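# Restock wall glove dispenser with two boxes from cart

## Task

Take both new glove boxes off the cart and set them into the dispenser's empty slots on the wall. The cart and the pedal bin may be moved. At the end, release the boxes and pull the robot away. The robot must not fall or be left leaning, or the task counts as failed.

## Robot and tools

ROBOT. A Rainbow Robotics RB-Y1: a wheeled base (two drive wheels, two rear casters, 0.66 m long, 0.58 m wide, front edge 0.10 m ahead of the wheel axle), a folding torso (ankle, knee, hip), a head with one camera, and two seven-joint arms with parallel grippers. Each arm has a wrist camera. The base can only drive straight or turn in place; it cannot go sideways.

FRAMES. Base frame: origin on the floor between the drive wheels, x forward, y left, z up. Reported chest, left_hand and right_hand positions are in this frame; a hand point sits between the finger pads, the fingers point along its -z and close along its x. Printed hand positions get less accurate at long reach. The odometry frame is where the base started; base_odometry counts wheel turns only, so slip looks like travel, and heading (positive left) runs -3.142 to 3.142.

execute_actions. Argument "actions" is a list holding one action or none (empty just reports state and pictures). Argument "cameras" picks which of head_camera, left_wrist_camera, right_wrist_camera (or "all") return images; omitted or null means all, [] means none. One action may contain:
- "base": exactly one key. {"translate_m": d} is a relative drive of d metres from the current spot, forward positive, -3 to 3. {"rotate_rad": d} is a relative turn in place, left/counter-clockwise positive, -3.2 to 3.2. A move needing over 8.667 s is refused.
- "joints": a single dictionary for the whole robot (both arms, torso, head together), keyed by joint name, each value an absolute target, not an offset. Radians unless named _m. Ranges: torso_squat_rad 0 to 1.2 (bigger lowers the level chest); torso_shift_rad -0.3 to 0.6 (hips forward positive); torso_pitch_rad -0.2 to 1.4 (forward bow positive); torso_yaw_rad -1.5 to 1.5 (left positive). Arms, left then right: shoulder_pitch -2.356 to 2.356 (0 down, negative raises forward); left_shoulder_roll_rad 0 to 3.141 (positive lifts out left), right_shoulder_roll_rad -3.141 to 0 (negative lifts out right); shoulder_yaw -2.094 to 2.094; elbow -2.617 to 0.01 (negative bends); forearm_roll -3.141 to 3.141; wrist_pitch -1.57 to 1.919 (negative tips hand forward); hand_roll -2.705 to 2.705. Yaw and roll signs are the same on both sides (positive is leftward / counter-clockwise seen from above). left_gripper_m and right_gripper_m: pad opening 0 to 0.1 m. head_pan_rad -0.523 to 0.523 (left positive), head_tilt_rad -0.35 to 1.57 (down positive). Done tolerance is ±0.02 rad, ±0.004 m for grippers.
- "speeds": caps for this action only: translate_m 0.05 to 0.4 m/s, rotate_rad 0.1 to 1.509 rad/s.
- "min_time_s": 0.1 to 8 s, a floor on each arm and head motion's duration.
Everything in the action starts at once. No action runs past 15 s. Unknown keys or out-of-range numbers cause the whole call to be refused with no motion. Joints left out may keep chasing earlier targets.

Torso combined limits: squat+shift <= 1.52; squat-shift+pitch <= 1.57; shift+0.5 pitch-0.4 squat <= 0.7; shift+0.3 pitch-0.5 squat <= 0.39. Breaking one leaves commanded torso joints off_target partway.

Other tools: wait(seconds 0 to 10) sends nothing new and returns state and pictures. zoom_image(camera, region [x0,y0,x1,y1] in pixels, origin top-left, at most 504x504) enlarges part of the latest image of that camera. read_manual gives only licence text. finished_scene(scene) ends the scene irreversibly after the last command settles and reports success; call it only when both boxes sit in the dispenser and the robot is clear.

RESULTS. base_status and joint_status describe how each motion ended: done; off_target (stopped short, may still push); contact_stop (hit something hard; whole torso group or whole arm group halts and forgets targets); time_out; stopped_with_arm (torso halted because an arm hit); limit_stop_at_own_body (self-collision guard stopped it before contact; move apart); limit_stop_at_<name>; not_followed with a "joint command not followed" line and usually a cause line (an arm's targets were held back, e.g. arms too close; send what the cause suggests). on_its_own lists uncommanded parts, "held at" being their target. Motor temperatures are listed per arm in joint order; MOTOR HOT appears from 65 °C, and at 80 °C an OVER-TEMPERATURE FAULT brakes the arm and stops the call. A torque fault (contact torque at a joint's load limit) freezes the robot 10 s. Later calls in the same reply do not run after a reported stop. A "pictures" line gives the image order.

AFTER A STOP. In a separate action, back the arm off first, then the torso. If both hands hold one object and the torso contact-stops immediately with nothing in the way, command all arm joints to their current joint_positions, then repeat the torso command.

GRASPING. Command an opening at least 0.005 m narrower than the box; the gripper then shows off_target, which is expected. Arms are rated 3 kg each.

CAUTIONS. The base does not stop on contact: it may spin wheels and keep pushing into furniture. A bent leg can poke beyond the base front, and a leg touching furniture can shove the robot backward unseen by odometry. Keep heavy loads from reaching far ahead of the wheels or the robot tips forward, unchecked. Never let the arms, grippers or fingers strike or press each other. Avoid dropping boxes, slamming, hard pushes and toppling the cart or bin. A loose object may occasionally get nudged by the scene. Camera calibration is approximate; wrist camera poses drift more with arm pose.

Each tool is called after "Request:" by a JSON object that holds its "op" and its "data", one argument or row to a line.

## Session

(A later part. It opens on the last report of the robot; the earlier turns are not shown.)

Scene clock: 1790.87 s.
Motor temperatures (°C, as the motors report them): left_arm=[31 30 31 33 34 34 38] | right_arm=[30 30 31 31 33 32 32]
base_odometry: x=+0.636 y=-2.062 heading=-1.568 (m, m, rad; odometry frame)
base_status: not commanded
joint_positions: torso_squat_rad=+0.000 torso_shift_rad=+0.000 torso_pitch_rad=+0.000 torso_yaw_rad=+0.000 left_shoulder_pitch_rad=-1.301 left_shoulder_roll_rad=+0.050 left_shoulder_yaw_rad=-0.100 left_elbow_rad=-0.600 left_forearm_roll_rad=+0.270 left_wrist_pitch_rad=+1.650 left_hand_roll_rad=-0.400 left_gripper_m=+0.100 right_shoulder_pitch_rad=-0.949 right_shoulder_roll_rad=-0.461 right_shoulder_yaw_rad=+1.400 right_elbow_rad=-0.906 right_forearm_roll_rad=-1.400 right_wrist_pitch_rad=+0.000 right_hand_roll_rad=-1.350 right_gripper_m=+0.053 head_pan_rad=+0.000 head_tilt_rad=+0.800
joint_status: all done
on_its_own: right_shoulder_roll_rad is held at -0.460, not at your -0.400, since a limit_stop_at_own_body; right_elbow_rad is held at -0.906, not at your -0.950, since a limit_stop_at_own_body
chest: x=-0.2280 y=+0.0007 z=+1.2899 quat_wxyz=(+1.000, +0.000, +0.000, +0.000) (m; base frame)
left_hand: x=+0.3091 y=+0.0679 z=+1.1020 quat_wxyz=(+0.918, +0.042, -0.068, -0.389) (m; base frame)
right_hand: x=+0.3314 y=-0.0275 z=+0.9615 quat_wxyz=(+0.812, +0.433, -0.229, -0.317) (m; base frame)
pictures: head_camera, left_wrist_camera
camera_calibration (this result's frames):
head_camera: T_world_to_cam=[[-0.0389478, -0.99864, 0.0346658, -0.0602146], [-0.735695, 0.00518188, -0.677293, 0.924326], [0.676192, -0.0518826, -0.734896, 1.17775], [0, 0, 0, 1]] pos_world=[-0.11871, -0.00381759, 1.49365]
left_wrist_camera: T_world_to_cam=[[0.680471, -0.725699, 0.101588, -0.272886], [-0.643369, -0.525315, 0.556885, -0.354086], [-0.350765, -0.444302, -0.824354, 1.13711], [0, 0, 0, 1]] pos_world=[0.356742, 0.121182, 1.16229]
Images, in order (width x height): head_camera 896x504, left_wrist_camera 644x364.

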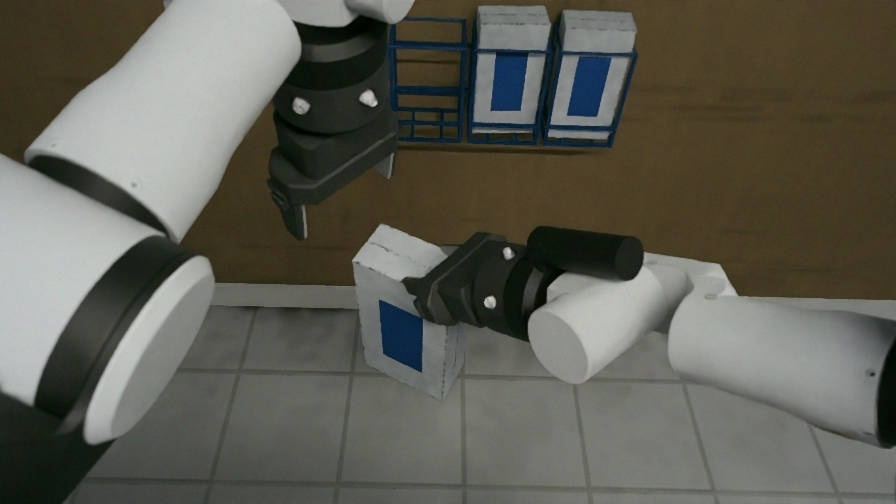

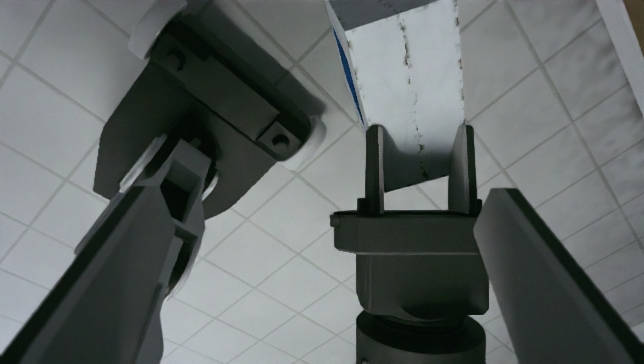

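Request:
{"op": "execute_actions", "data": {
  "actions": [
    {"joints":{"left_shoulder_pitch_rad":-1.27,"left_shoulder_roll_rad":0.02,"left_shoulder_yaw_rad":-0.2,"left_elbow_rad":-0.5,"left_wrist_pitch_rad":1.5,"left_hand_roll_rad":-0.45},"min_time_s":2}
  ],
  "cameras": ["head_camera","left_wrist_camera"]
}}

Scene clock: 1802.93 s.
Motor temperatures (°C, as the motors report them): left_arm=[32 30 31 33 34 34 38] | right_arm=[30 30 31 30 33 33 32]
base_odometry: x=+0.636 y=-2.062 heading=-1.568 (m, m, rad; odometry frame)
base_status: not commanded
joint_positions: torso_squat_rad=+0.000 torso_shift_rad=+0.000 torso_pitch_rad=+0.000 torso_yaw_rad=+0.000 left_shoulder_pitch_rad=-1.271 left_shoulder_roll_rad=+0.020 left_shoulder_yaw_rad=-0.200 left_elbow_rad=-0.500 left_forearm_roll_rad=+0.270 left_wrist_pitch_rad=+1.500 left_hand_roll_rad=-0.450 left_gripper_m=+0.100 right_shoulder_pitch_rad=-0.949 right_shoulder_roll_rad=-0.461 right_shoulder_yaw_rad=+1.400 right_elbow_rad=-0.906 right_forearm_roll_rad=-1.400 right_wrist_pitch_rad=+0.000 right_hand_roll_rad=-1.350 right_gripper_m=+0.053 head_pan_rad=+0.000 head_tilt_rad=+0.800
joint_status: all done
on_its_own: right_shoulder_roll_rad is held at -0.460, not at your -0.400, since a limit_stop_at_own_body; right_elbow_rad is held at -0.906, not at your -0.950, since a limit_stop_at_own_body
chest: x=-0.2280 y=+0.0007 z=+1.2899 quat_wxyz=(+1.000, +0.000, +0.000, +0.000) (m; base frame)
left_hand: x=+0.3113 y=+0.0673 z=+1.0574 quat_wxyz=(+0.898, +0.075, -0.071, -0.427) (m; base frame)
right_hand: x=+0.3314 y=-0.0275 z=+0.9615 quat_wxyz=(+0.812, +0.433, -0.229, -0.317) (m; base frame)
pictures: head_camera, left_wrist_camera
camera_calibration (this result's frames):
head_camera: T_world_to_cam=[[-0.038948, -0.99864, 0.0346656, -0.0602145], [-0.735695, 0.00518215, -0.677293, 0.924326], [0.676192, -0.0518825, -0.734896, 1.17775], [0, 0, 0, 1]] pos_world=[-0.11871, -0.0038178, 1.49365]
left_wrist_camera: T_world_to_cam=[[0.616209, -0.784351, 0.0712724, -0.214257], [-0.701172, -0.505137, 0.503184, -0.254746], [-0.358671, -0.360041, -0.861235, 1.13665], [0, 0, 0, 1]] pos_world=[0.361089, 0.112504, 1.12237]
Images, in order (width x height): head_camera 896x504, left_wrist_camera 644x364.

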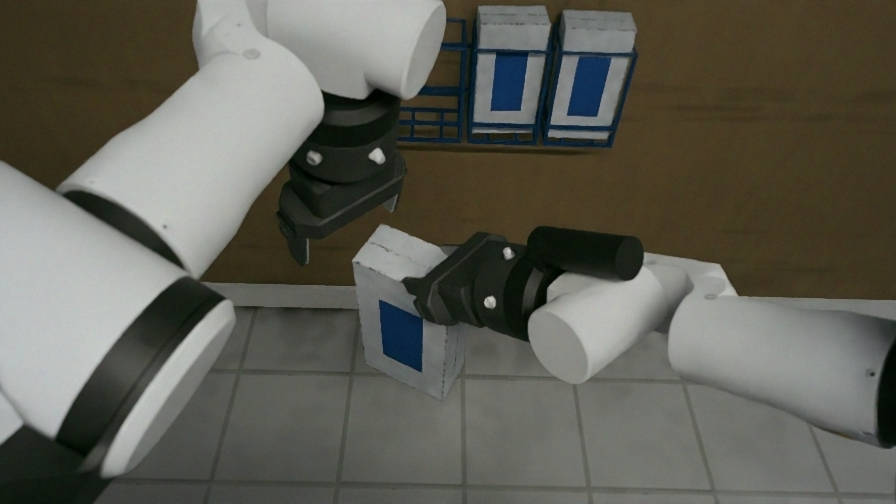

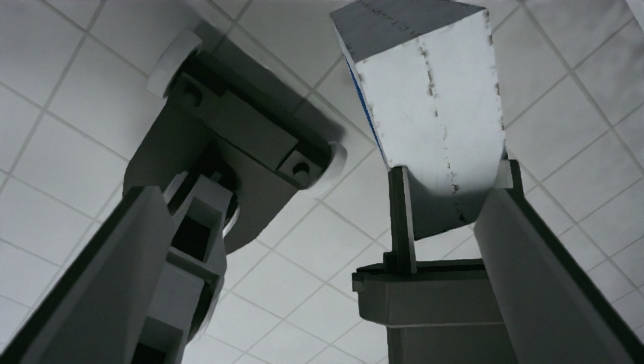

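Request:
{"op": "execute_actions", "data": {
  "actions": [
    {"joints":{"right_shoulder_roll_rad":-0.36,"right_shoulder_pitch_rad":-0.9},"min_time_s":2}
  ],
  "cameras": ["head_camera","left_wrist_camera"]
}}

Scene clock: 1809.43 s.
Motor temperatures (°C, as the motors report them): left_arm=[32 30 31 33 34 34 38] | right_arm=[30 30 31 30 33 33 32]
base_odometry: x=+0.636 y=-2.062 heading=-1.568 (m, m, rad; odometry frame)
base_status: not commanded
joint_positions: torso_squat_rad=+0.000 torso_shift_rad=+0.000 torso_pitch_rad=+0.000 torso_yaw_rad=+0.000 left_shoulder_pitch_rad=-1.271 left_shoulder_roll_rad=+0.020 left_shoulder_yaw_rad=-0.200 left_elbow_rad=-0.500 left_forearm_roll_rad=+0.270 left_wrist_pitch_rad=+1.500 left_hand_roll_rad=-0.450 left_gripper_m=+0.100 right_shoulder_pitch_rad=-0.900 right_shoulder_roll_rad=-0.360 right_shoulder_yaw_rad=+1.400 right_elbow_rad=-0.906 right_forearm_roll_rad=-1.400 right_wrist_pitch_rad=+0.000 right_hand_roll_rad=-1.350 right_gripper_m=+0.053 head_pan_rad=+0.000 head_tilt_rad=+0.800
joint_status: all done
on_its_own: right_elbow_rad is held at -0.906, not at your -0.950, since a limit_stop_at_own_body
chest: x=-0.2280 y=+0.0007 z=+1.2899 quat_wxyz=(+1.000, +0.000, +0.000, +0.000) (m; base frame)
left_hand: x=+0.3113 y=+0.0673 z=+1.0574 quat_wxyz=(+0.898, +0.075, -0.071, -0.427) (m; base frame)
right_hand: x=+0.2873 y=+0.0293 z=+0.9350 quat_wxyz=(+0.816, +0.451, -0.176, -0.316) (m; base frame)
pictures: head_camera, left_wrist_camera
camera_calibration (this result's frames):
head_camera: T_world_to_cam=[[-0.0389477, -0.99864, 0.0346657, -0.0602145], [-0.735695, 0.00518187, -0.677293, 0.924326], [0.676192, -0.0518824, -0.734896, 1.17775], [0, 0, 0, 1]] pos_world=[-0.11871, -0.00381767, 1.49365]
left_wrist_camera: T_world_to_cam=[[0.616208, -0.784352, 0.0712729, -0.214258], [-0.701173, -0.505136, 0.503184, -0.254745], [-0.358671, -0.36004, -0.861235, 1.13665], [0, 0, 0, 1]] pos_world=[0.361088, 0.112504, 1.12237]
Images, in order (width x height): head_camera 896x504, left_wrist_camera 644x364.

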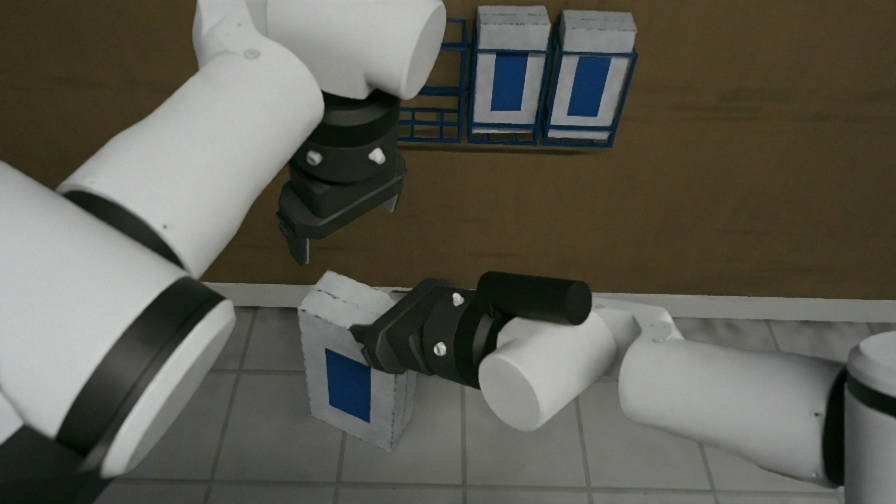

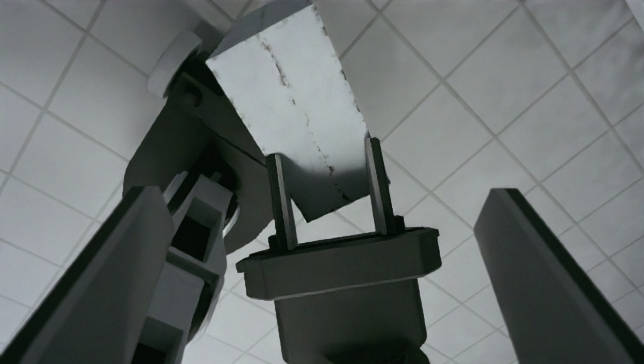

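Request:
{"op": "execute_actions", "data": {
  "actions": [
    {"joints":{"left_shoulder_pitch_rad":-1.2,"left_elbow_rad":-0.45,"left_wrist_pitch_rad":1.42},"min_time_s":2}
  ],
  "cameras": ["head_camera","left_wrist_camera"]
}}

Scene clock: 1817.40 s.
Motor temperatures (°C, as the motors report them): left_arm=[32 30 31 33 34 34 38] | right_arm=[30 30 31 30 33 33 32]
base_odometry: x=+0.636 y=-2.062 heading=-1.568 (m, m, rad; odometry frame)
base_status: not commanded
joint_positions: torso_squat_rad=+0.000 torso_shift_rad=+0.000 torso_pitch_rad=+0.000 torso_yaw_rad=+0.000 left_shoulder_pitch_rad=-1.201 left_shoulder_roll_rad=+0.020 left_shoulder_yaw_rad=-0.200 left_elbow_rad=-0.450 left_forearm_roll_rad=+0.270 left_wrist_pitch_rad=+1.420 left_hand_roll_rad=-0.450 left_gripper_m=+0.100 right_shoulder_pitch_rad=-0.900 right_shoulder_roll_rad=-0.360 right_shoulder_yaw_rad=+1.400 right_elbow_rad=-0.906 right_forearm_roll_rad=-1.400 right_wrist_pitch_rad=+0.000 right_hand_roll_rad=-1.350 right_gripper_m=+0.053 head_pan_rad=+0.000 head_tilt_rad=+0.800
joint_status: all done
on_its_own: right_elbow_rad is held at -0.906, not at your -0.950, since a limit_stop_at_own_body
chest: x=-0.2280 y=+0.0007 z=+1.2899 quat_wxyz=(+1.000, +0.000, +0.000, +0.000) (m; base frame)
left_hand: x=+0.3003 y=+0.0825 z=+1.0115 quat_wxyz=(+0.907, +0.063, -0.057, -0.413) (m; base frame)
right_hand: x=+0.2873 y=+0.0293 z=+0.9350 quat_wxyz=(+0.816, +0.451, -0.176, -0.316) (m; base frame)
pictures: head_camera, left_wrist_camera
camera_calibration (this result's frames):
head_camera: T_world_to_cam=[[-0.0389479, -0.99864, 0.0346657, -0.0602145], [-0.735695, 0.00518204, -0.677293, 0.924326], [0.676192, -0.0518825, -0.734896, 1.17775], [0, 0, 0, 1]] pos_world=[-0.11871, -0.00381771, 1.49365]
left_wrist_camera: T_world_to_cam=[[0.643921, -0.762772, 0.0595293, -0.190502], [-0.665987, -0.520515, 0.534346, -0.272486], [-0.376598, -0.383722, -0.843167, 1.08768], [0, 0, 0, 1]] pos_world=[0.350816, 0.130226, 1.07404]
Images, in order (width x height): head_camera 896x504, left_wrist_camera 644x364.

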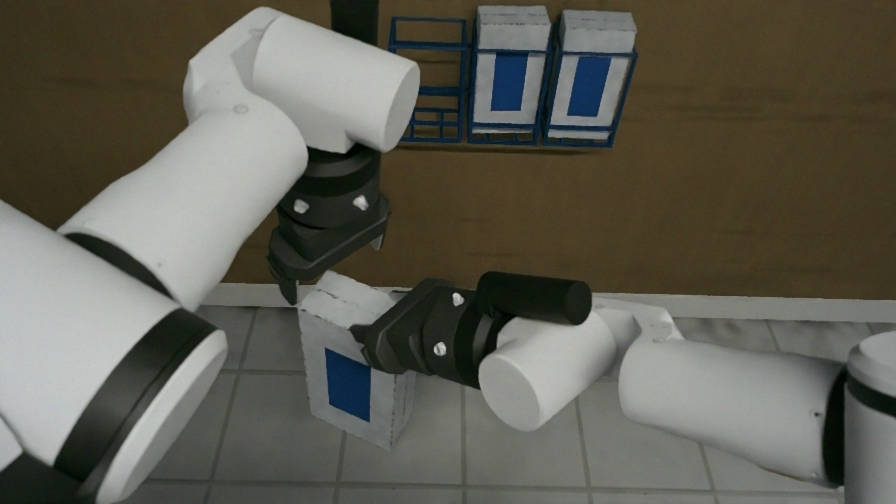

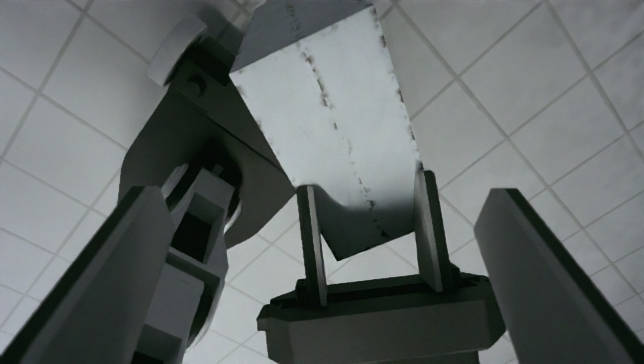

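Request:
{"op": "execute_actions", "data": {
  "actions": [
    {"joints":{"right_shoulder_roll_rad":-0.31,"right_shoulder_pitch_rad":-0.9,"right_elbow_rad":-0.97,"left_hand_roll_rad":-0.62},"min_time_s":2}
  ],
  "cameras": ["head_camera","left_wrist_camera"]
}}

Scene clock: 1823.77 s.
Motor temperatures (°C, as the motors report them): left_arm=[32 30 31 33 34 34 38] | right_arm=[30 30 31 31 33 33 32]
base_odometry: x=+0.636 y=-2.062 heading=-1.568 (m, m, rad; odometry frame)
base_status: not commanded
joint_positions: torso_squat_rad=+0.000 torso_shift_rad=+0.000 torso_pitch_rad=+0.000 torso_yaw_rad=+0.000 left_shoulder_pitch_rad=-1.201 left_shoulder_roll_rad=+0.020 left_shoulder_yaw_rad=-0.200 left_elbow_rad=-0.450 left_forearm_roll_rad=+0.270 left_wrist_pitch_rad=+1.420 left_hand_roll_rad=-0.620 left_gripper_m=+0.100 right_shoulder_pitch_rad=-0.900 right_shoulder_roll_rad=-0.310 right_shoulder_yaw_rad=+1.400 right_elbow_rad=-0.969 right_forearm_roll_rad=-1.400 right_wrist_pitch_rad=+0.000 right_hand_roll_rad=-1.350 right_gripper_m=+0.053 head_pan_rad=+0.000 head_tilt_rad=+0.800
joint_status: all done
chest: x=-0.2280 y=+0.0007 z=+1.2899 quat_wxyz=(+1.000, +0.000, +0.000, +0.000) (m; base frame)
left_hand: x=+0.3003 y=+0.0825 z=+1.0115 quat_wxyz=(+0.868, +0.067, -0.051, -0.489) (m; base frame)
right_hand: x=+0.2548 y=+0.0850 z=+0.9467 quat_wxyz=(+0.814, +0.484, -0.137, -0.291) (m; base frame)
pictures: head_camera, left_wrist_camera
camera_calibration (this result's frames):
head_camera: T_world_to_cam=[[-0.0389481, -0.99864, 0.0346656, -0.0602145], [-0.735695, 0.00518217, -0.677293, 0.924326], [0.676192, -0.0518826, -0.734896, 1.17775], [0, 0, 0, 1]] pos_world=[-0.11871, -0.00381779, 1.49365]
left_wrist_camera: T_world_to_cam=[[0.508092, -0.860725, 0.0315376, -0.113314], [-0.738597, -0.416578, 0.530035, -0.2549], [-0.443076, -0.2926, -0.847389, 1.1044], [0, 0, 0, 1]] pos_world=[0.358636, 0.119428, 1.07453]
Images, in order (width x height): head_camera 896x504, left_wrist_camera 644x364.

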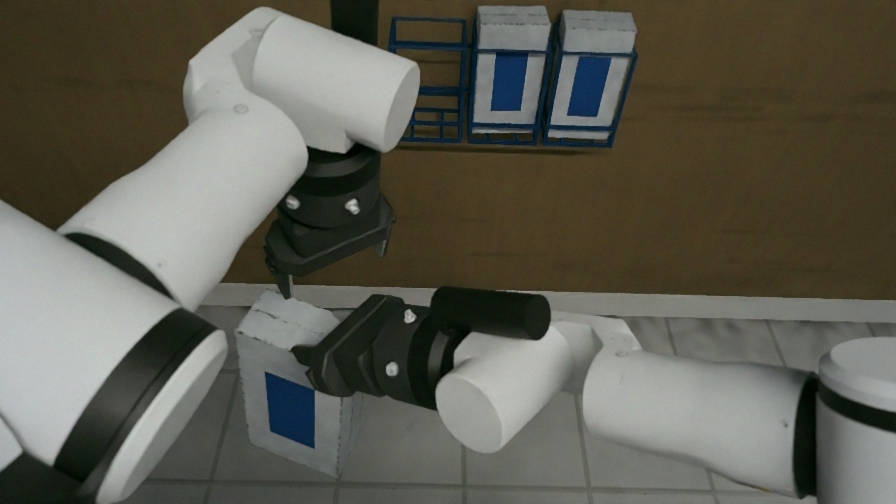

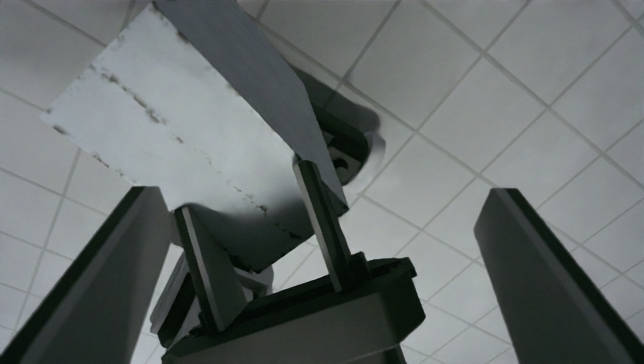

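Request:
{"op": "execute_actions", "data": {
  "actions": [
    {"joints":{"left_shoulder_pitch_rad":-1.25,"left_shoulder_roll_rad":0.1,"left_shoulder_yaw_rad":-0.1,"left_elbow_rad":-0.6,"left_wrist_pitch_rad":1.6,"left_hand_roll_rad":-0.45},"min_time_s":2}
  ],
  "cameras": ["head_camera","left_wrist_camera"]
}}

Scene clock: 1832.97 s.
Motor temperatures (°C, as the motors report them): left_arm=[32 30 31 33 34 34 38] | right_arm=[30 30 31 31 33 33 32]
base_odometry: x=+0.636 y=-2.062 heading=-1.568 (m, m, rad; odometry frame)
base_status: not commanded
joint_positions: torso_squat_rad=+0.000 torso_shift_rad=+0.000 torso_pitch_rad=+0.000 torso_yaw_rad=+0.000 left_shoulder_pitch_rad=-1.250 left_shoulder_roll_rad=+0.100 left_shoulder_yaw_rad=-0.100 left_elbow_rad=-0.600 left_forearm_roll_rad=+0.270 left_wrist_pitch_rad=+1.600 left_hand_roll_rad=-0.450 left_gripper_m=+0.100 right_shoulder_pitch_rad=-0.900 right_shoulder_roll_rad=-0.310 right_shoulder_yaw_rad=+1.400 right_elbow_rad=-0.969 right_forearm_roll_rad=-1.400 right_wrist_pitch_rad=+0.000 right_hand_roll_rad=-1.350 right_gripper_m=+0.053 head_pan_rad=+0.000 head_tilt_rad=+0.800
joint_status: all done
chest: x=-0.2280 y=+0.0007 z=+1.2899 quat_wxyz=(+1.000, +0.000, +0.000, +0.000) (m; base frame)
left_hand: x=+0.3194 y=+0.1013 z=+1.0844 quat_wxyz=(+0.919, +0.048, -0.073, -0.385) (m; base frame)
right_hand: x=+0.2548 y=+0.0850 z=+0.9467 quat_wxyz=(+0.814, +0.484, -0.137, -0.291) (m; base frame)
pictures: head_camera, left_wrist_camera
camera_calibration (this result's frames):
head_camera: T_world_to_cam=[[-0.0389479, -0.99864, 0.0346655, -0.0602144], [-0.735695, 0.00518213, -0.677293, 0.924326], [0.676192, -0.0518823, -0.734896, 1.17775], [0, 0, 0, 1]] pos_world=[-0.11871, -0.00381794, 1.49365]
left_wrist_camera: T_world_to_cam=[[0.68473, -0.720935, 0.10676, -0.261323], [-0.646622, -0.533396, 0.545315, -0.30579], [-0.336191, -0.442427, -0.831404, 1.14379], [0, 0, 0, 1]] pos_world=[0.365739, 0.154541, 1.14561]
Images, in order (width x height): head_camera 896x504, left_wrist_camera 644x364.

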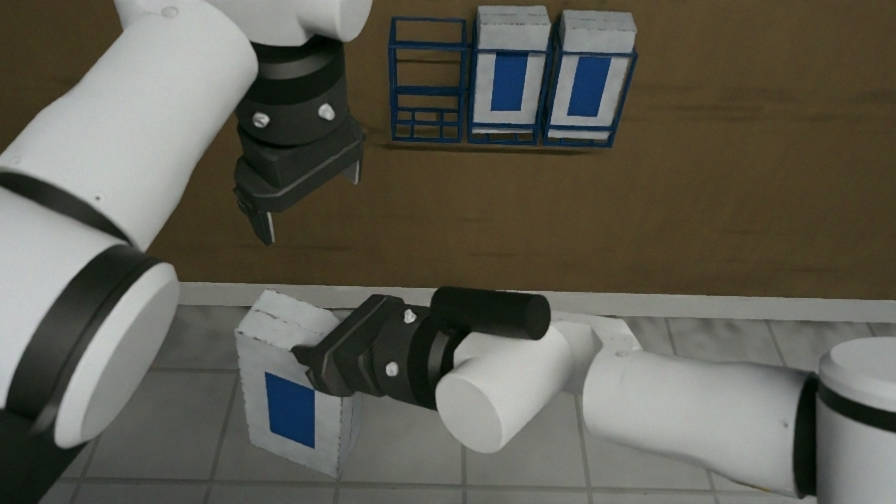

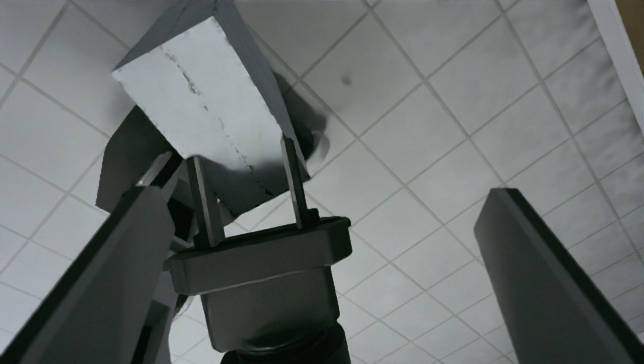

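Request:
{"op": "execute_actions", "data": {
  "actions": [
    {"joints":{"left_shoulder_pitch_rad":-1.0,"left_shoulder_roll_rad":0.16,"left_shoulder_yaw_rad":-0.1,"left_elbow_rad":-1.1,"left_wrist_pitch_rad":1.9,"left_hand_roll_rad":-0.33},"min_time_s":2}
  ],
  "cameras": ["head_camera","left_wrist_camera"]
}}

Scene clock: 1845.90 s.
Motor temperatures (°C, as the motors report them): left_arm=[32 30 31 33 34 34 38] | right_arm=[30 30 31 31 33 33 32]
base_odometry: x=+0.636 y=-2.062 heading=-1.568 (m, m, rad; odometry frame)
base_status: not commanded
joint_positions: torso_squat_rad=+0.000 torso_shift_rad=+0.000 torso_pitch_rad=+0.000 torso_yaw_rad=+0.000 left_shoulder_pitch_rad=-1.001 left_shoulder_roll_rad=+0.160 left_shoulder_yaw_rad=-0.100 left_elbow_rad=-1.100 left_forearm_roll_rad=+0.270 left_wrist_pitch_rad=+1.900 left_hand_roll_rad=-0.330 left_gripper_m=+0.100 right_shoulder_pitch_rad=-0.900 right_shoulder_roll_rad=-0.310 right_shoulder_yaw_rad=+1.400 right_elbow_rad=-0.969 right_forearm_roll_rad=-1.400 right_wrist_pitch_rad=+0.000 right_hand_roll_rad=-1.350 right_gripper_m=+0.053 head_pan_rad=+0.000 head_tilt_rad=+0.800
joint_status: all done
chest: x=-0.2280 y=+0.0007 z=+1.2899 quat_wxyz=(+1.000, +0.000, +0.000, +0.000) (m; base frame)
left_hand: x=+0.2771 y=+0.1375 z=+1.0924 quat_wxyz=(+0.941, +0.040, -0.056, -0.333) (m; base frame)
right_hand: x=+0.2547 y=+0.0850 z=+0.9467 quat_wxyz=(+0.814, +0.484, -0.137, -0.291) (m; base frame)
pictures: head_camera, left_wrist_camera
camera_calibration (this result's frames):
head_camera: T_world_to_cam=[[-0.0389479, -0.99864, 0.0346658, -0.0602146], [-0.735695, 0.00518196, -0.677293, 0.924326], [0.676192, -0.0518826, -0.734896, 1.17775], [0, 0, 0, 1]] pos_world=[-0.11871, -0.00381763, 1.49365]
left_wrist_camera: T_world_to_cam=[[0.765548, -0.637346, 0.0878978, -0.22039], [-0.561873, -0.595742, 0.573926, -0.364278], [-0.313425, -0.488755, -0.814176, 1.13354], [0, 0, 0, 1]] pos_world=[0.319323, 0.196545, 1.15135]
Images, in order (width x height): head_camera 896x504, left_wrist_camera 644x364.

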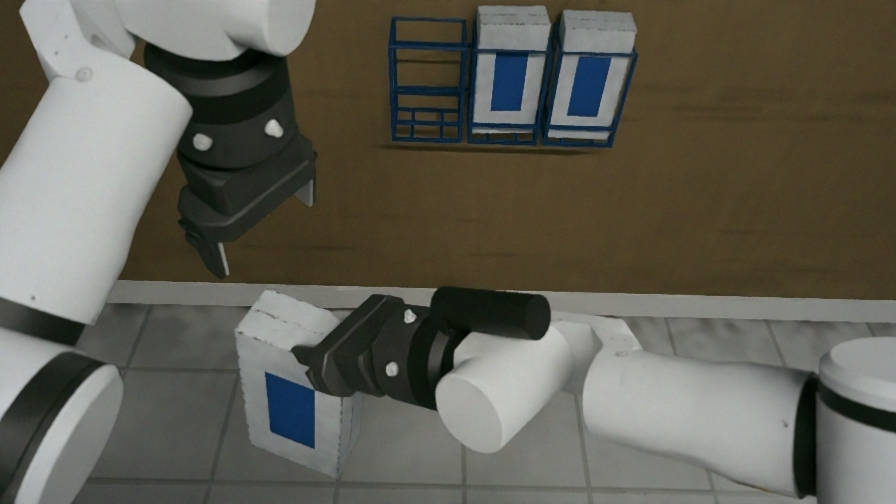

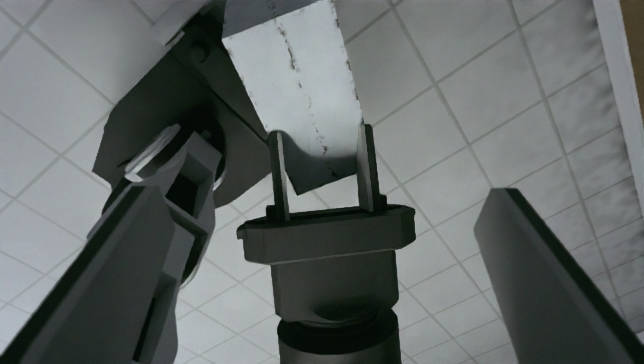

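Request:
{"op": "execute_actions", "data": {
  "actions": [
    {"joints":{"left_shoulder_pitch_rad":-0.88,"left_elbow_rad":-1.12,"left_wrist_pitch_rad":1.8,"left_hand_roll_rad":-0.4},"min_time_s":2}
  ],
  "cameras": ["head_camera","left_wrist_camera"]
}}

Scene clock: 1852.53 s.
Motor temperatures (°C, as the motors report them): left_arm=[32 30 31 34 34 34 38] | right_arm=[30 30 31 31 33 33 32]
base_odometry: x=+0.636 y=-2.062 heading=-1.568 (m, m, rad; odometry frame)
base_status: not commanded
joint_positions: torso_squat_rad=+0.000 torso_shift_rad=+0.000 torso_pitch_rad=+0.000 torso_yaw_rad=+0.000 left_shoulder_pitch_rad=-0.881 left_shoulder_roll_rad=+0.160 left_shoulder_yaw_rad=-0.100 left_elbow_rad=-1.120 left_forearm_roll_rad=+0.270 left_wrist_pitch_rad=+1.800 left_hand_roll_rad=-0.400 left_gripper_m=+0.100 right_shoulder_pitch_rad=-0.900 right_shoulder_roll_rad=-0.310 right_shoulder_yaw_rad=+1.400 right_elbow_rad=-0.969 right_forearm_roll_rad=-1.400 right_wrist_pitch_rad=+0.000 right_hand_roll_rad=-1.350 right_gripper_m=+0.053 head_pan_rad=+0.000 head_tilt_rad=+0.800
joint_status: all done
chest: x=-0.2280 y=+0.0007 z=+1.2899 quat_wxyz=(+1.000, +0.000, +0.000, +0.000) (m; base frame)
left_hand: x=+0.2703 y=+0.1482 z=+1.0437 quat_wxyz=(+0.934, +0.025, -0.061, -0.351) (m; base frame)
right_hand: x=+0.2547 y=+0.0850 z=+0.9467 quat_wxyz=(+0.814, +0.484, -0.137, -0.291) (m; base frame)
pictures: head_camera, left_wrist_camera
camera_calibration (this result's frames):
head_camera: T_world_to_cam=[[-0.0389477, -0.99864, 0.0346659, -0.0602146], [-0.735695, 0.00518174, -0.677293, 0.924326], [0.676192, -0.0518826, -0.734896, 1.17775], [0, 0, 0, 1]] pos_world=[-0.11871, -0.00381745, 1.49365]
left_wrist_camera: T_world_to_cam=[[0.739226, -0.665271, 0.104687, -0.210333], [-0.58444, -0.556478, 0.590561, -0.350873], [-0.334627, -0.497742, -0.800174, 1.08945], [0, 0, 0, 1]] pos_world=[0.314978, 0.207082, 1.10098]
Images, in order (width x height): head_camera 896x504, left_wrist_camera 644x364.

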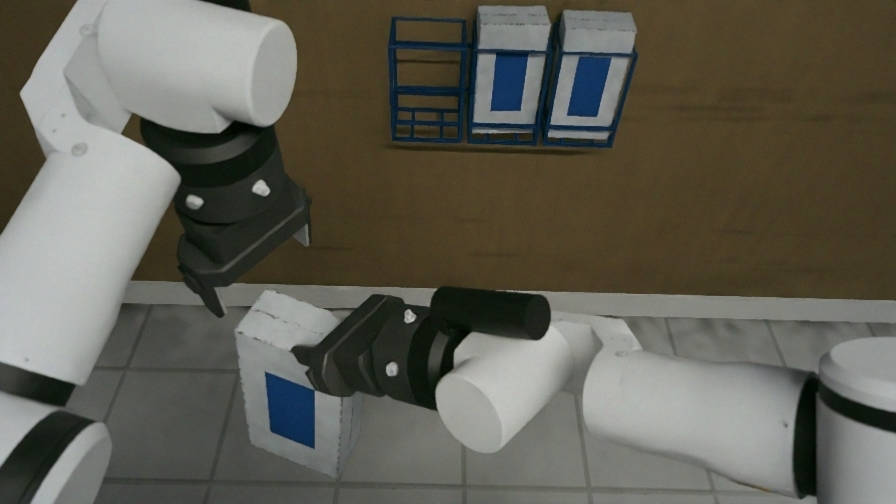

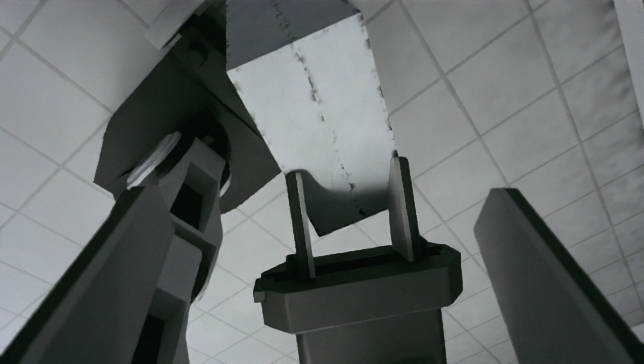

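Request:
{"op": "execute_actions", "data": {
  "actions": [
    {"joints":{"left_shoulder_pitch_rad":-0.78,"left_elbow_rad":-1.14,"left_wrist_pitch_rad":1.72,"left_shoulder_roll_rad":0.13},"min_time_s":2}
  ],
  "cameras": ["head_camera","left_wrist_camera"]
}}

Scene clock: 1864.73 s.
Motor temperatures (°C, as the motors report them): left_arm=[32 30 31 34 34 34 38] | right_arm=[30 30 31 31 33 33 32]
base_odometry: x=+0.636 y=-2.062 heading=-1.568 (m, m, rad; odometry frame)
base_status: not commanded
joint_positions: torso_squat_rad=+0.000 torso_shift_rad=+0.000 torso_pitch_rad=+0.000 torso_yaw_rad=+0.000 left_shoulder_pitch_rad=-0.781 left_shoulder_roll_rad=+0.130 left_shoulder_yaw_rad=-0.100 left_elbow_rad=-1.140 left_forearm_roll_rad=+0.270 left_wrist_pitch_rad=+1.720 left_hand_roll_rad=-0.400 left_gripper_m=+0.100 right_shoulder_pitch_rad=-0.900 right_shoulder_roll_rad=-0.310 right_shoulder_yaw_rad=+1.400 right_elbow_rad=-0.969 right_forearm_roll_rad=-1.400 right_wrist_pitch_rad=+0.000 right_hand_roll_rad=-1.350 right_gripper_m=+0.053 head_pan_rad=+0.000 head_tilt_rad=+0.800
joint_status: all done
chest: x=-0.2280 y=+0.0007 z=+1.2899 quat_wxyz=(+1.000, +0.000, +0.000, +0.000) (m; base frame)
left_hand: x=+0.2565 y=+0.1403 z=+1.0031 quat_wxyz=(+0.936, +0.002, -0.066, -0.346) (m; base frame)
right_hand: x=+0.2547 y=+0.0850 z=+0.9467 quat_wxyz=(+0.814, +0.484, -0.137, -0.291) (m; base frame)
pictures: head_camera, left_wrist_camera
camera_calibration (this result's frames):
head_camera: T_world_to_cam=[[-0.038948, -0.99864, 0.0346658, -0.0602147], [-0.735695, 0.00518198, -0.677293, 0.924326], [0.676192, -0.0518827, -0.734896, 1.17775], [0, 0, 0, 1]] pos_world=[-0.11871, -0.00381761, 1.49365]
left_wrist_camera: T_world_to_cam=[[0.744391, -0.654569, 0.131993, -0.231416], [-0.576873, -0.530845, 0.620823, -0.375297], [-0.336304, -0.538278, -0.772759, 1.02703], [0, 0, 0, 1]] pos_world=[0.30116, 0.202127, 1.05719]
Images, in order (width x height): head_camera 896x504, left_wrist_camera 644x364.

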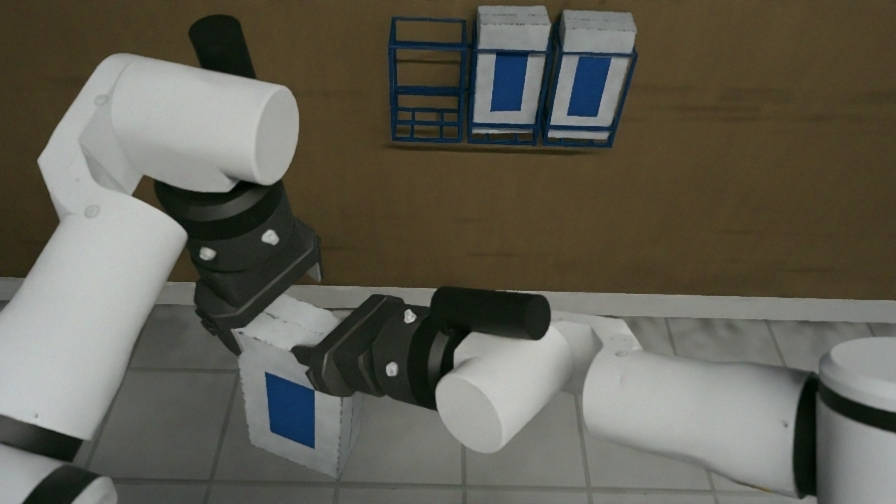

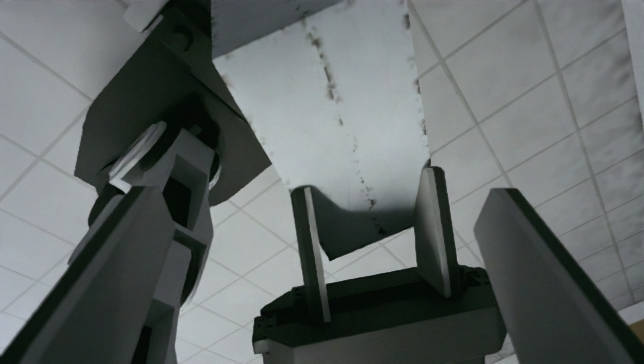

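Request:
{"op": "execute_actions", "data": {
  "actions": [
    {"joints":{"left_shoulder_pitch_rad":-0.72,"left_elbow_rad":-1.17,"left_wrist_pitch_rad":1.7},"min_time_s":2}
  ],
  "cameras": ["head_camera","left_wrist_camera"]
}}

Request:
{"op": "zoom_image", "data": {
  "camera": "head_camera",
  "region": [150,200,450,480]
}}

Scene clock: 1874.90 s.
Motor temperatures (°C, as the motors report them): left_arm=[32 30 31 34 34 34 38] | right_arm=[30 30 31 31 33 33 32]
base_odometry: x=+0.636 y=-2.062 heading=-1.568 (m, m, rad; odometry frame)
base_status: not commanded
joint_positions: torso_squat_rad=+0.000 torso_shift_rad=+0.000 torso_pitch_rad=+0.000 torso_yaw_rad=+0.000 left_shoulder_pitch_rad=-0.721 left_shoulder_roll_rad=+0.130 left_shoulder_yaw_rad=-0.100 left_elbow_rad=-1.170 left_forearm_roll_rad=+0.270 left_wrist_pitch_rad=+1.700 left_hand_roll_rad=-0.400 left_gripper_m=+0.100 right_shoulder_pitch_rad=-0.900 right_shoulder_roll_rad=-0.310 right_shoulder_yaw_rad=+1.400 right_elbow_rad=-0.969 right_forearm_roll_rad=-1.400 right_wrist_pitch_rad=+0.000 right_hand_roll_rad=-1.350 right_gripper_m=+0.053 head_pan_rad=+0.000 head_tilt_rad=+0.800
joint_status: all done
chest: x=-0.2280 y=+0.0007 z=+1.2899 quat_wxyz=(+1.000, +0.000, +0.000, +0.000) (m; base frame)
left_hand: x=+0.2461 y=+0.1455 z=+0.9850 quat_wxyz=(+0.938, -0.005, -0.064, -0.340) (m; base frame)
right_hand: x=+0.2547 y=+0.0850 z=+0.9467 quat_wxyz=(+0.814, +0.484, -0.137, -0.291) (m; base frame)
pictures: head_camera, left_wrist_camera
camera_calibration (this result's frames):
head_camera: T_world_to_cam=[[-0.0389479, -0.99864, 0.0346657, -0.0602145], [-0.735695, 0.00518203, -0.677293, 0.924326], [0.676192, -0.0518825, -0.734896, 1.17775], [0, 0, 0, 1]] pos_world=[-0.11871, -0.00381772, 1.49365]
left_wrist_camera: T_world_to_cam=[[0.754194, -0.642957, 0.133409, -0.223337], [-0.564191, -0.530534, 0.632631, -0.382091], [-0.335977, -0.552395, -0.762876, 1.0045], [0, 0, 0, 1]] pos_world=[0.290356, 0.208573, 1.03783]
Images, in order (width x height): head_camera 896x504, left_wrist_camera 644x364.

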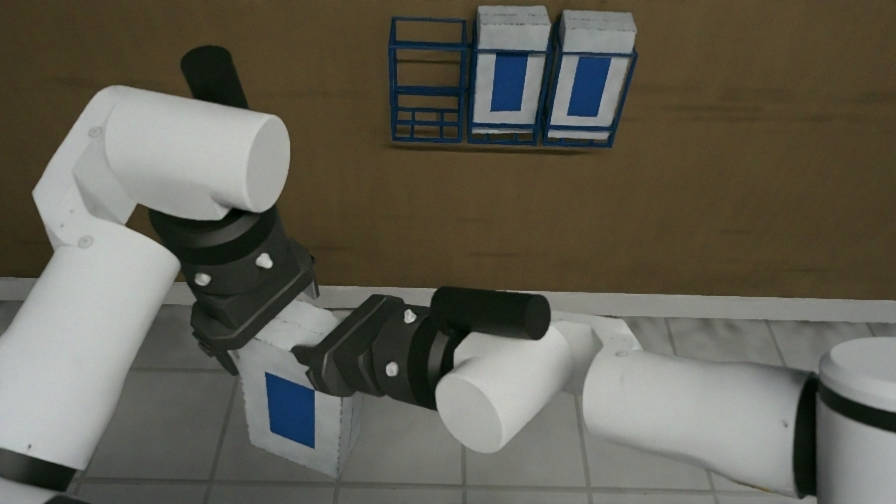

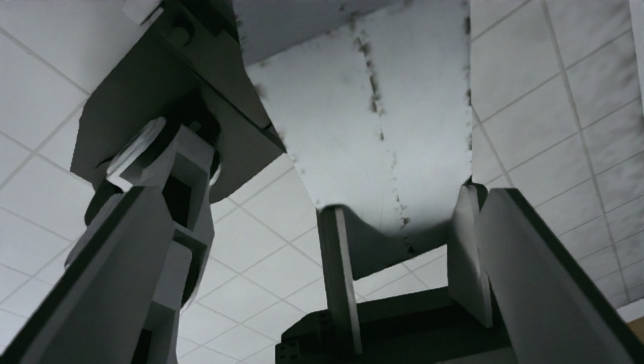

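Region (150, 200, 450, 480) of head_camera's 896x504 image, scaled by 1.680, with more detail than that image has; it fills the top 470 rows of this view, and the rest is white.

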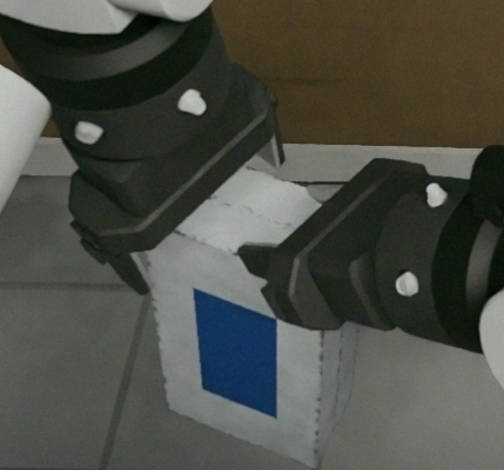

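Request:
{"op": "execute_actions", "data": {
  "actions": [
    {"joints":{"left_shoulder_roll_rad":0.08},"min_time_s":2}
  ],
  "cameras": ["head_camera","left_wrist_camera"]
}}

Request:
{"op": "zoom_image", "data": {
  "camera": "head_camera",
  "region": [150,200,450,480]
}}

Scene clock: 1883.20 s.
Motor temperatures (°C, as the motors report them): left_arm=[32 30 31 34 34 34 38] | right_arm=[30 30 31 31 33 33 32]
base_odometry: x=+0.636 y=-2.062 heading=-1.568 (m, m, rad; odometry frame)
base_status: not commanded
joint_positions: torso_squat_rad=+0.000 torso_shift_rad=+0.000 torso_pitch_rad=+0.000 torso_yaw_rad=+0.000 left_shoulder_pitch_rad=-0.721 left_shoulder_roll_rad=+0.080 left_shoulder_yaw_rad=-0.100 left_elbow_rad=-1.170 left_forearm_roll_rad=+0.270 left_wrist_pitch_rad=+1.700 left_hand_roll_rad=-0.400 left_gripper_m=+0.100 right_shoulder_pitch_rad=-0.900 right_shoulder_roll_rad=-0.310 right_shoulder_yaw_rad=+1.400 right_elbow_rad=-0.969 right_forearm_roll_rad=-1.400 right_wrist_pitch_rad=+0.000 right_hand_roll_rad=-1.350 right_gripper_m=+0.053 head_pan_rad=+0.000 head_tilt_rad=+0.800
joint_status: all done
chest: x=-0.2280 y=+0.0007 z=+1.2899 quat_wxyz=(+1.000, +0.000, +0.000, +0.000) (m; base frame)
left_hand: x=+0.2389 y=+0.1164 z=+0.9830 quat_wxyz=(+0.933, -0.026, -0.065, -0.353) (m; base frame)
right_hand: x=+0.2547 y=+0.0850 z=+0.9467 quat_wxyz=(+0.814, +0.484, -0.137, -0.291) (m; base frame)
pictures: head_camera, left_wrist_camera
camera_calibration (this result's frames):
head_camera: T_world_to_cam=[[-0.0389477, -0.99864, 0.0346658, -0.0602146], [-0.735695, 0.00518175, -0.677293, 0.924326], [0.676192, -0.0518824, -0.734896, 1.17775], [0, 0, 0, 1]] pos_world=[-0.11871, -0.00381762, 1.49365]
left_wrist_camera: T_world_to_cam=[[0.735567, -0.660747, 0.149512, -0.245715], [-0.572723, -0.488641, 0.658193, -0.428303], [-0.361842, -0.569774, -0.737853, 0.968162], [0, 0, 0, 1]] pos_world=[0.285762, 0.179992, 1.03301]
Images, in order (width x height): head_camera 896x504, left_wrist_camera 644x364.

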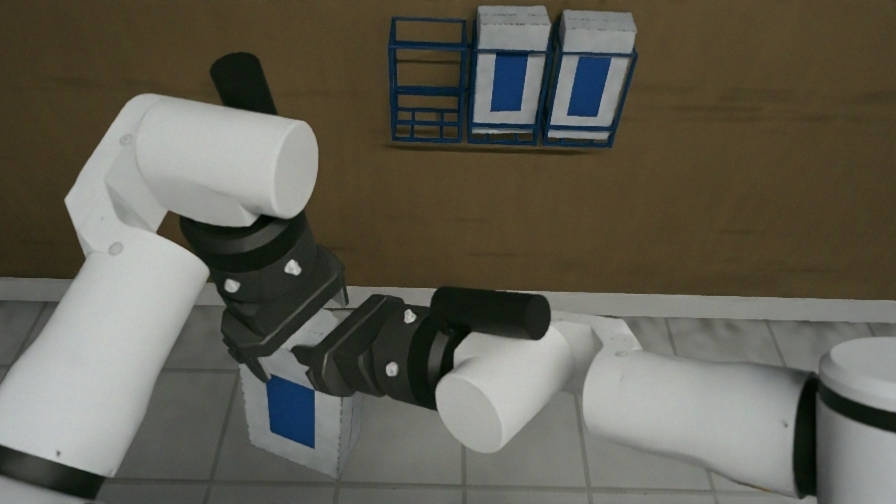

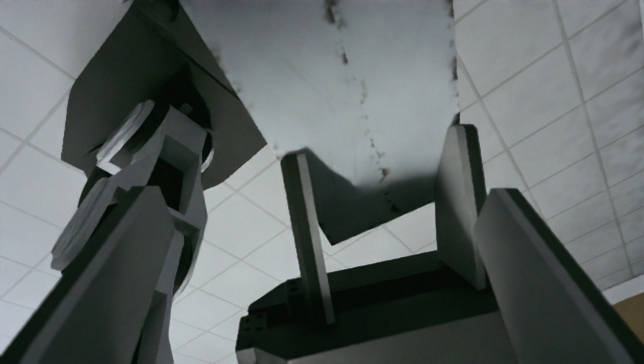

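Region (150, 200, 450, 480) of head_camera's 896x504 image, scaled by 1.680, with more detail than that image has; it fills the top 470 rows of this view, and the rest is white.

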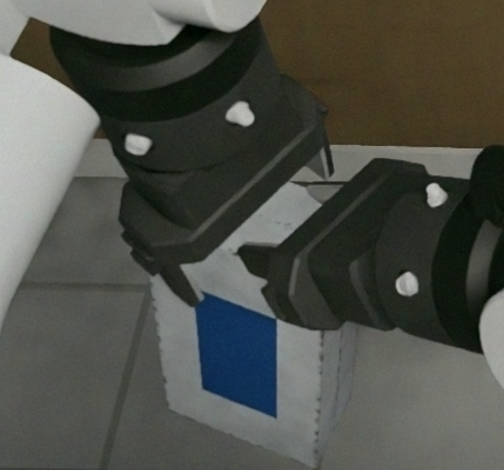

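Request:
{"op": "execute_actions", "data": {
  "actions": [
    {"joints":{"left_shoulder_pitch_rad":-0.68,"left_elbow_rad":-1.2,"left_shoulder_roll_rad":0.085},"min_time_s":2}
  ],
  "cameras": ["head_camera"]
}}

Request:
{"op": "execute_actions", "data": {
  "actions": [
    {"joints":{"left_gripper_m":0.05}}
  ],
  "cameras": ["head_camera","left_wrist_camera"]
}}

Request:
{"op": "zoom_image", "data": {
  "camera": "head_camera",
  "region": [150,200,450,480]
}}

Scene clock: 1897.67 s.
Motor temperatures (°C, as the motors report them): left_arm=[31 30 31 34 34 34 38] | right_arm=[30 30 31 31 33 33 32]
base_odometry: x=+0.636 y=-2.062 heading=-1.568 (m, m, rad; odometry frame)
base_status: not commanded
joint_positions: torso_squat_rad=+0.000 torso_shift_rad=+0.000 torso_pitch_rad=+0.000 torso_yaw_rad=+0.000 left_shoulder_pitch_rad=-0.681 left_shoulder_roll_rad=+0.085 left_shoulder_yaw_rad=-0.100 left_elbow_rad=-1.200 left_forearm_roll_rad=+0.270 left_wrist_pitch_rad=+1.700 left_hand_roll_rad=-0.400 left_gripper_m=+0.100 right_shoulder_pitch_rad=-0.900 right_shoulder_roll_rad=-0.310 right_shoulder_yaw_rad=+1.400 right_elbow_rad=-0.969 right_forearm_roll_rad=-1.400 right_wrist_pitch_rad=+0.000 right_hand_roll_rad=-1.350 right_gripper_m=+0.053 head_pan_rad=+0.000 head_tilt_rad=+0.800
joint_status: all done
chest: x=-0.2280 y=+0.0007 z=+1.2899 quat_wxyz=(+1.000, +0.000, +0.000, +0.000) (m; base frame)
left_hand: x=+0.2312 y=+0.1221 z=+0.9740 quat_wxyz=(+0.935, -0.029, -0.062, -0.348) (m; base frame)
right_hand: x=+0.2547 y=+0.0850 z=+0.9467 quat_wxyz=(+0.814, +0.484, -0.137, -0.291) (m; base frame)
pictures: head_camera
camera_calibration (this result's frames):
head_camera: T_world_to_cam=[[-0.0389476, -0.99864, 0.0346656, -0.0602144], [-0.735695, 0.00518182, -0.677293, 0.924326], [0.676192, -0.0518822, -0.734896, 1.17775], [0, 0, 0, 1]] pos_world=[-0.11871, -0.00381778, 1.49365]
Images, in order (width x height): head_camera 896x504.

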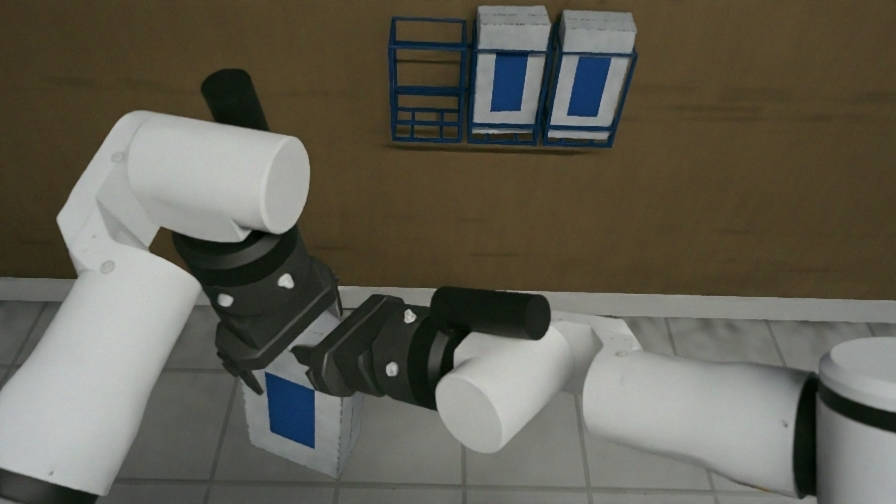

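Scene clock: 1898.67 s.
Motor temperatures (°C, as the motors report them): left_arm=[31 30 31 34 34 34 38] | right_arm=[30 30 31 31 33 33 32]
base_odometry: x=+0.636 y=-2.062 heading=-1.568 (m, m, rad; odometry frame)
base_status: not commanded
joint_positions: torso_squat_rad=+0.000 torso_shift_rad=+0.000 torso_pitch_rad=+0.000 torso_yaw_rad=+0.000 left_shoulder_pitch_rad=-0.681 left_shoulder_roll_rad=+0.085 left_shoulder_yaw_rad=-0.100 left_elbow_rad=-1.200 left_forearm_roll_rad=+0.270 left_wrist_pitch_rad=+1.700 left_hand_roll_rad=-0.400 left_gripper_m=+0.050 right_shoulder_pitch_rad=-0.900 right_shoulder_roll_rad=-0.310 right_shoulder_yaw_rad=+1.400 right_elbow_rad=-0.969 right_forearm_roll_rad=-1.400 right_wrist_pitch_rad=+0.000 right_hand_roll_rad=-1.350 right_gripper_m=+0.053 head_pan_rad=+0.000 head_tilt_rad=+0.800
joint_status: all done
chest: x=-0.2280 y=+0.0007 z=+1.2899 quat_wxyz=(+1.000, +0.000, +0.000, +0.000) (m; base frame)
left_hand: x=+0.2312 y=+0.1221 z=+0.9740 quat_wxyz=(+0.935, -0.029, -0.062, -0.348) (m; base frame)
right_hand: x=+0.2547 y=+0.0850 z=+0.9467 quat_wxyz=(+0.814, +0.484, -0.137, -0.291) (m; base frame)
pictures: head_camera, left_wrist_camera
camera_calibration (this result's frames):
head_camera: T_world_to_cam=[[-0.0389478, -0.99864, 0.0346656, -0.0602145], [-0.735695, 0.00518195, -0.677293, 0.924326], [0.676192, -0.0518824, -0.734896, 1.17775], [0, 0, 0, 1]] pos_world=[-0.11871, -0.00381774, 1.49365]
left_wrist_camera: T_world_to_cam=[[0.743474, -0.652595, 0.146171, -0.234455], [-0.562288, -0.491662, 0.664907, -0.432624], [-0.362048, -0.576531, -0.732484, 0.957619], [0, 0, 0, 1]] pos_world=[0.277756, 0.186387, 1.02337]
Images, in order (width x height): head_camera 896x504, left_wrist_camera 644x364.

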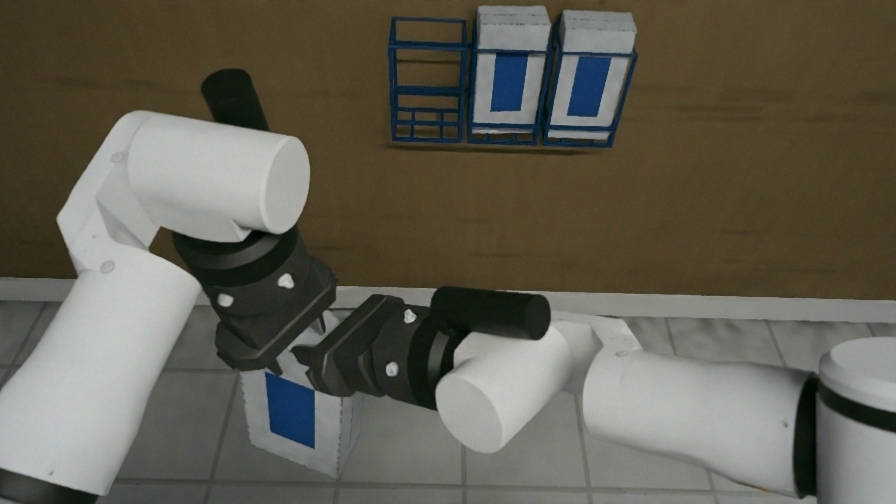

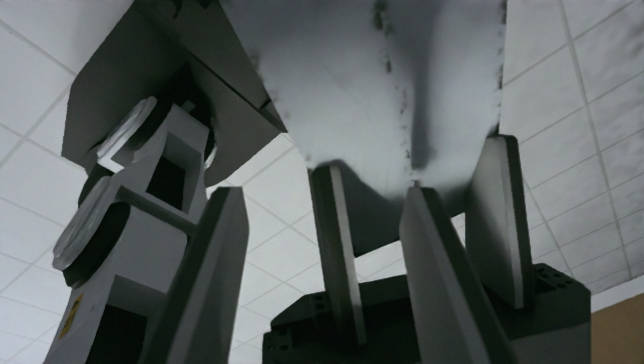

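Region (150, 200, 450, 480) of head_camera's 896x504 image, scaled by 1.680, with more detail than that image has; it fills the top 470 rows of this view, and the rest is white.

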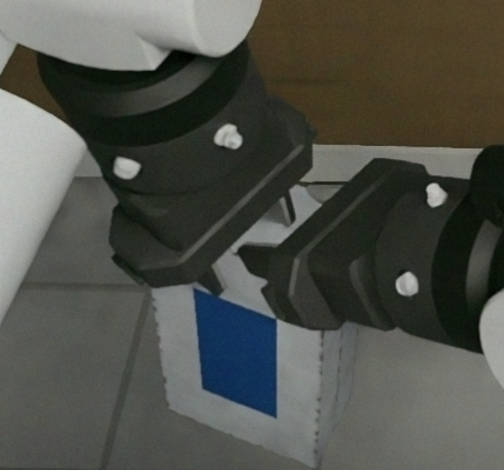

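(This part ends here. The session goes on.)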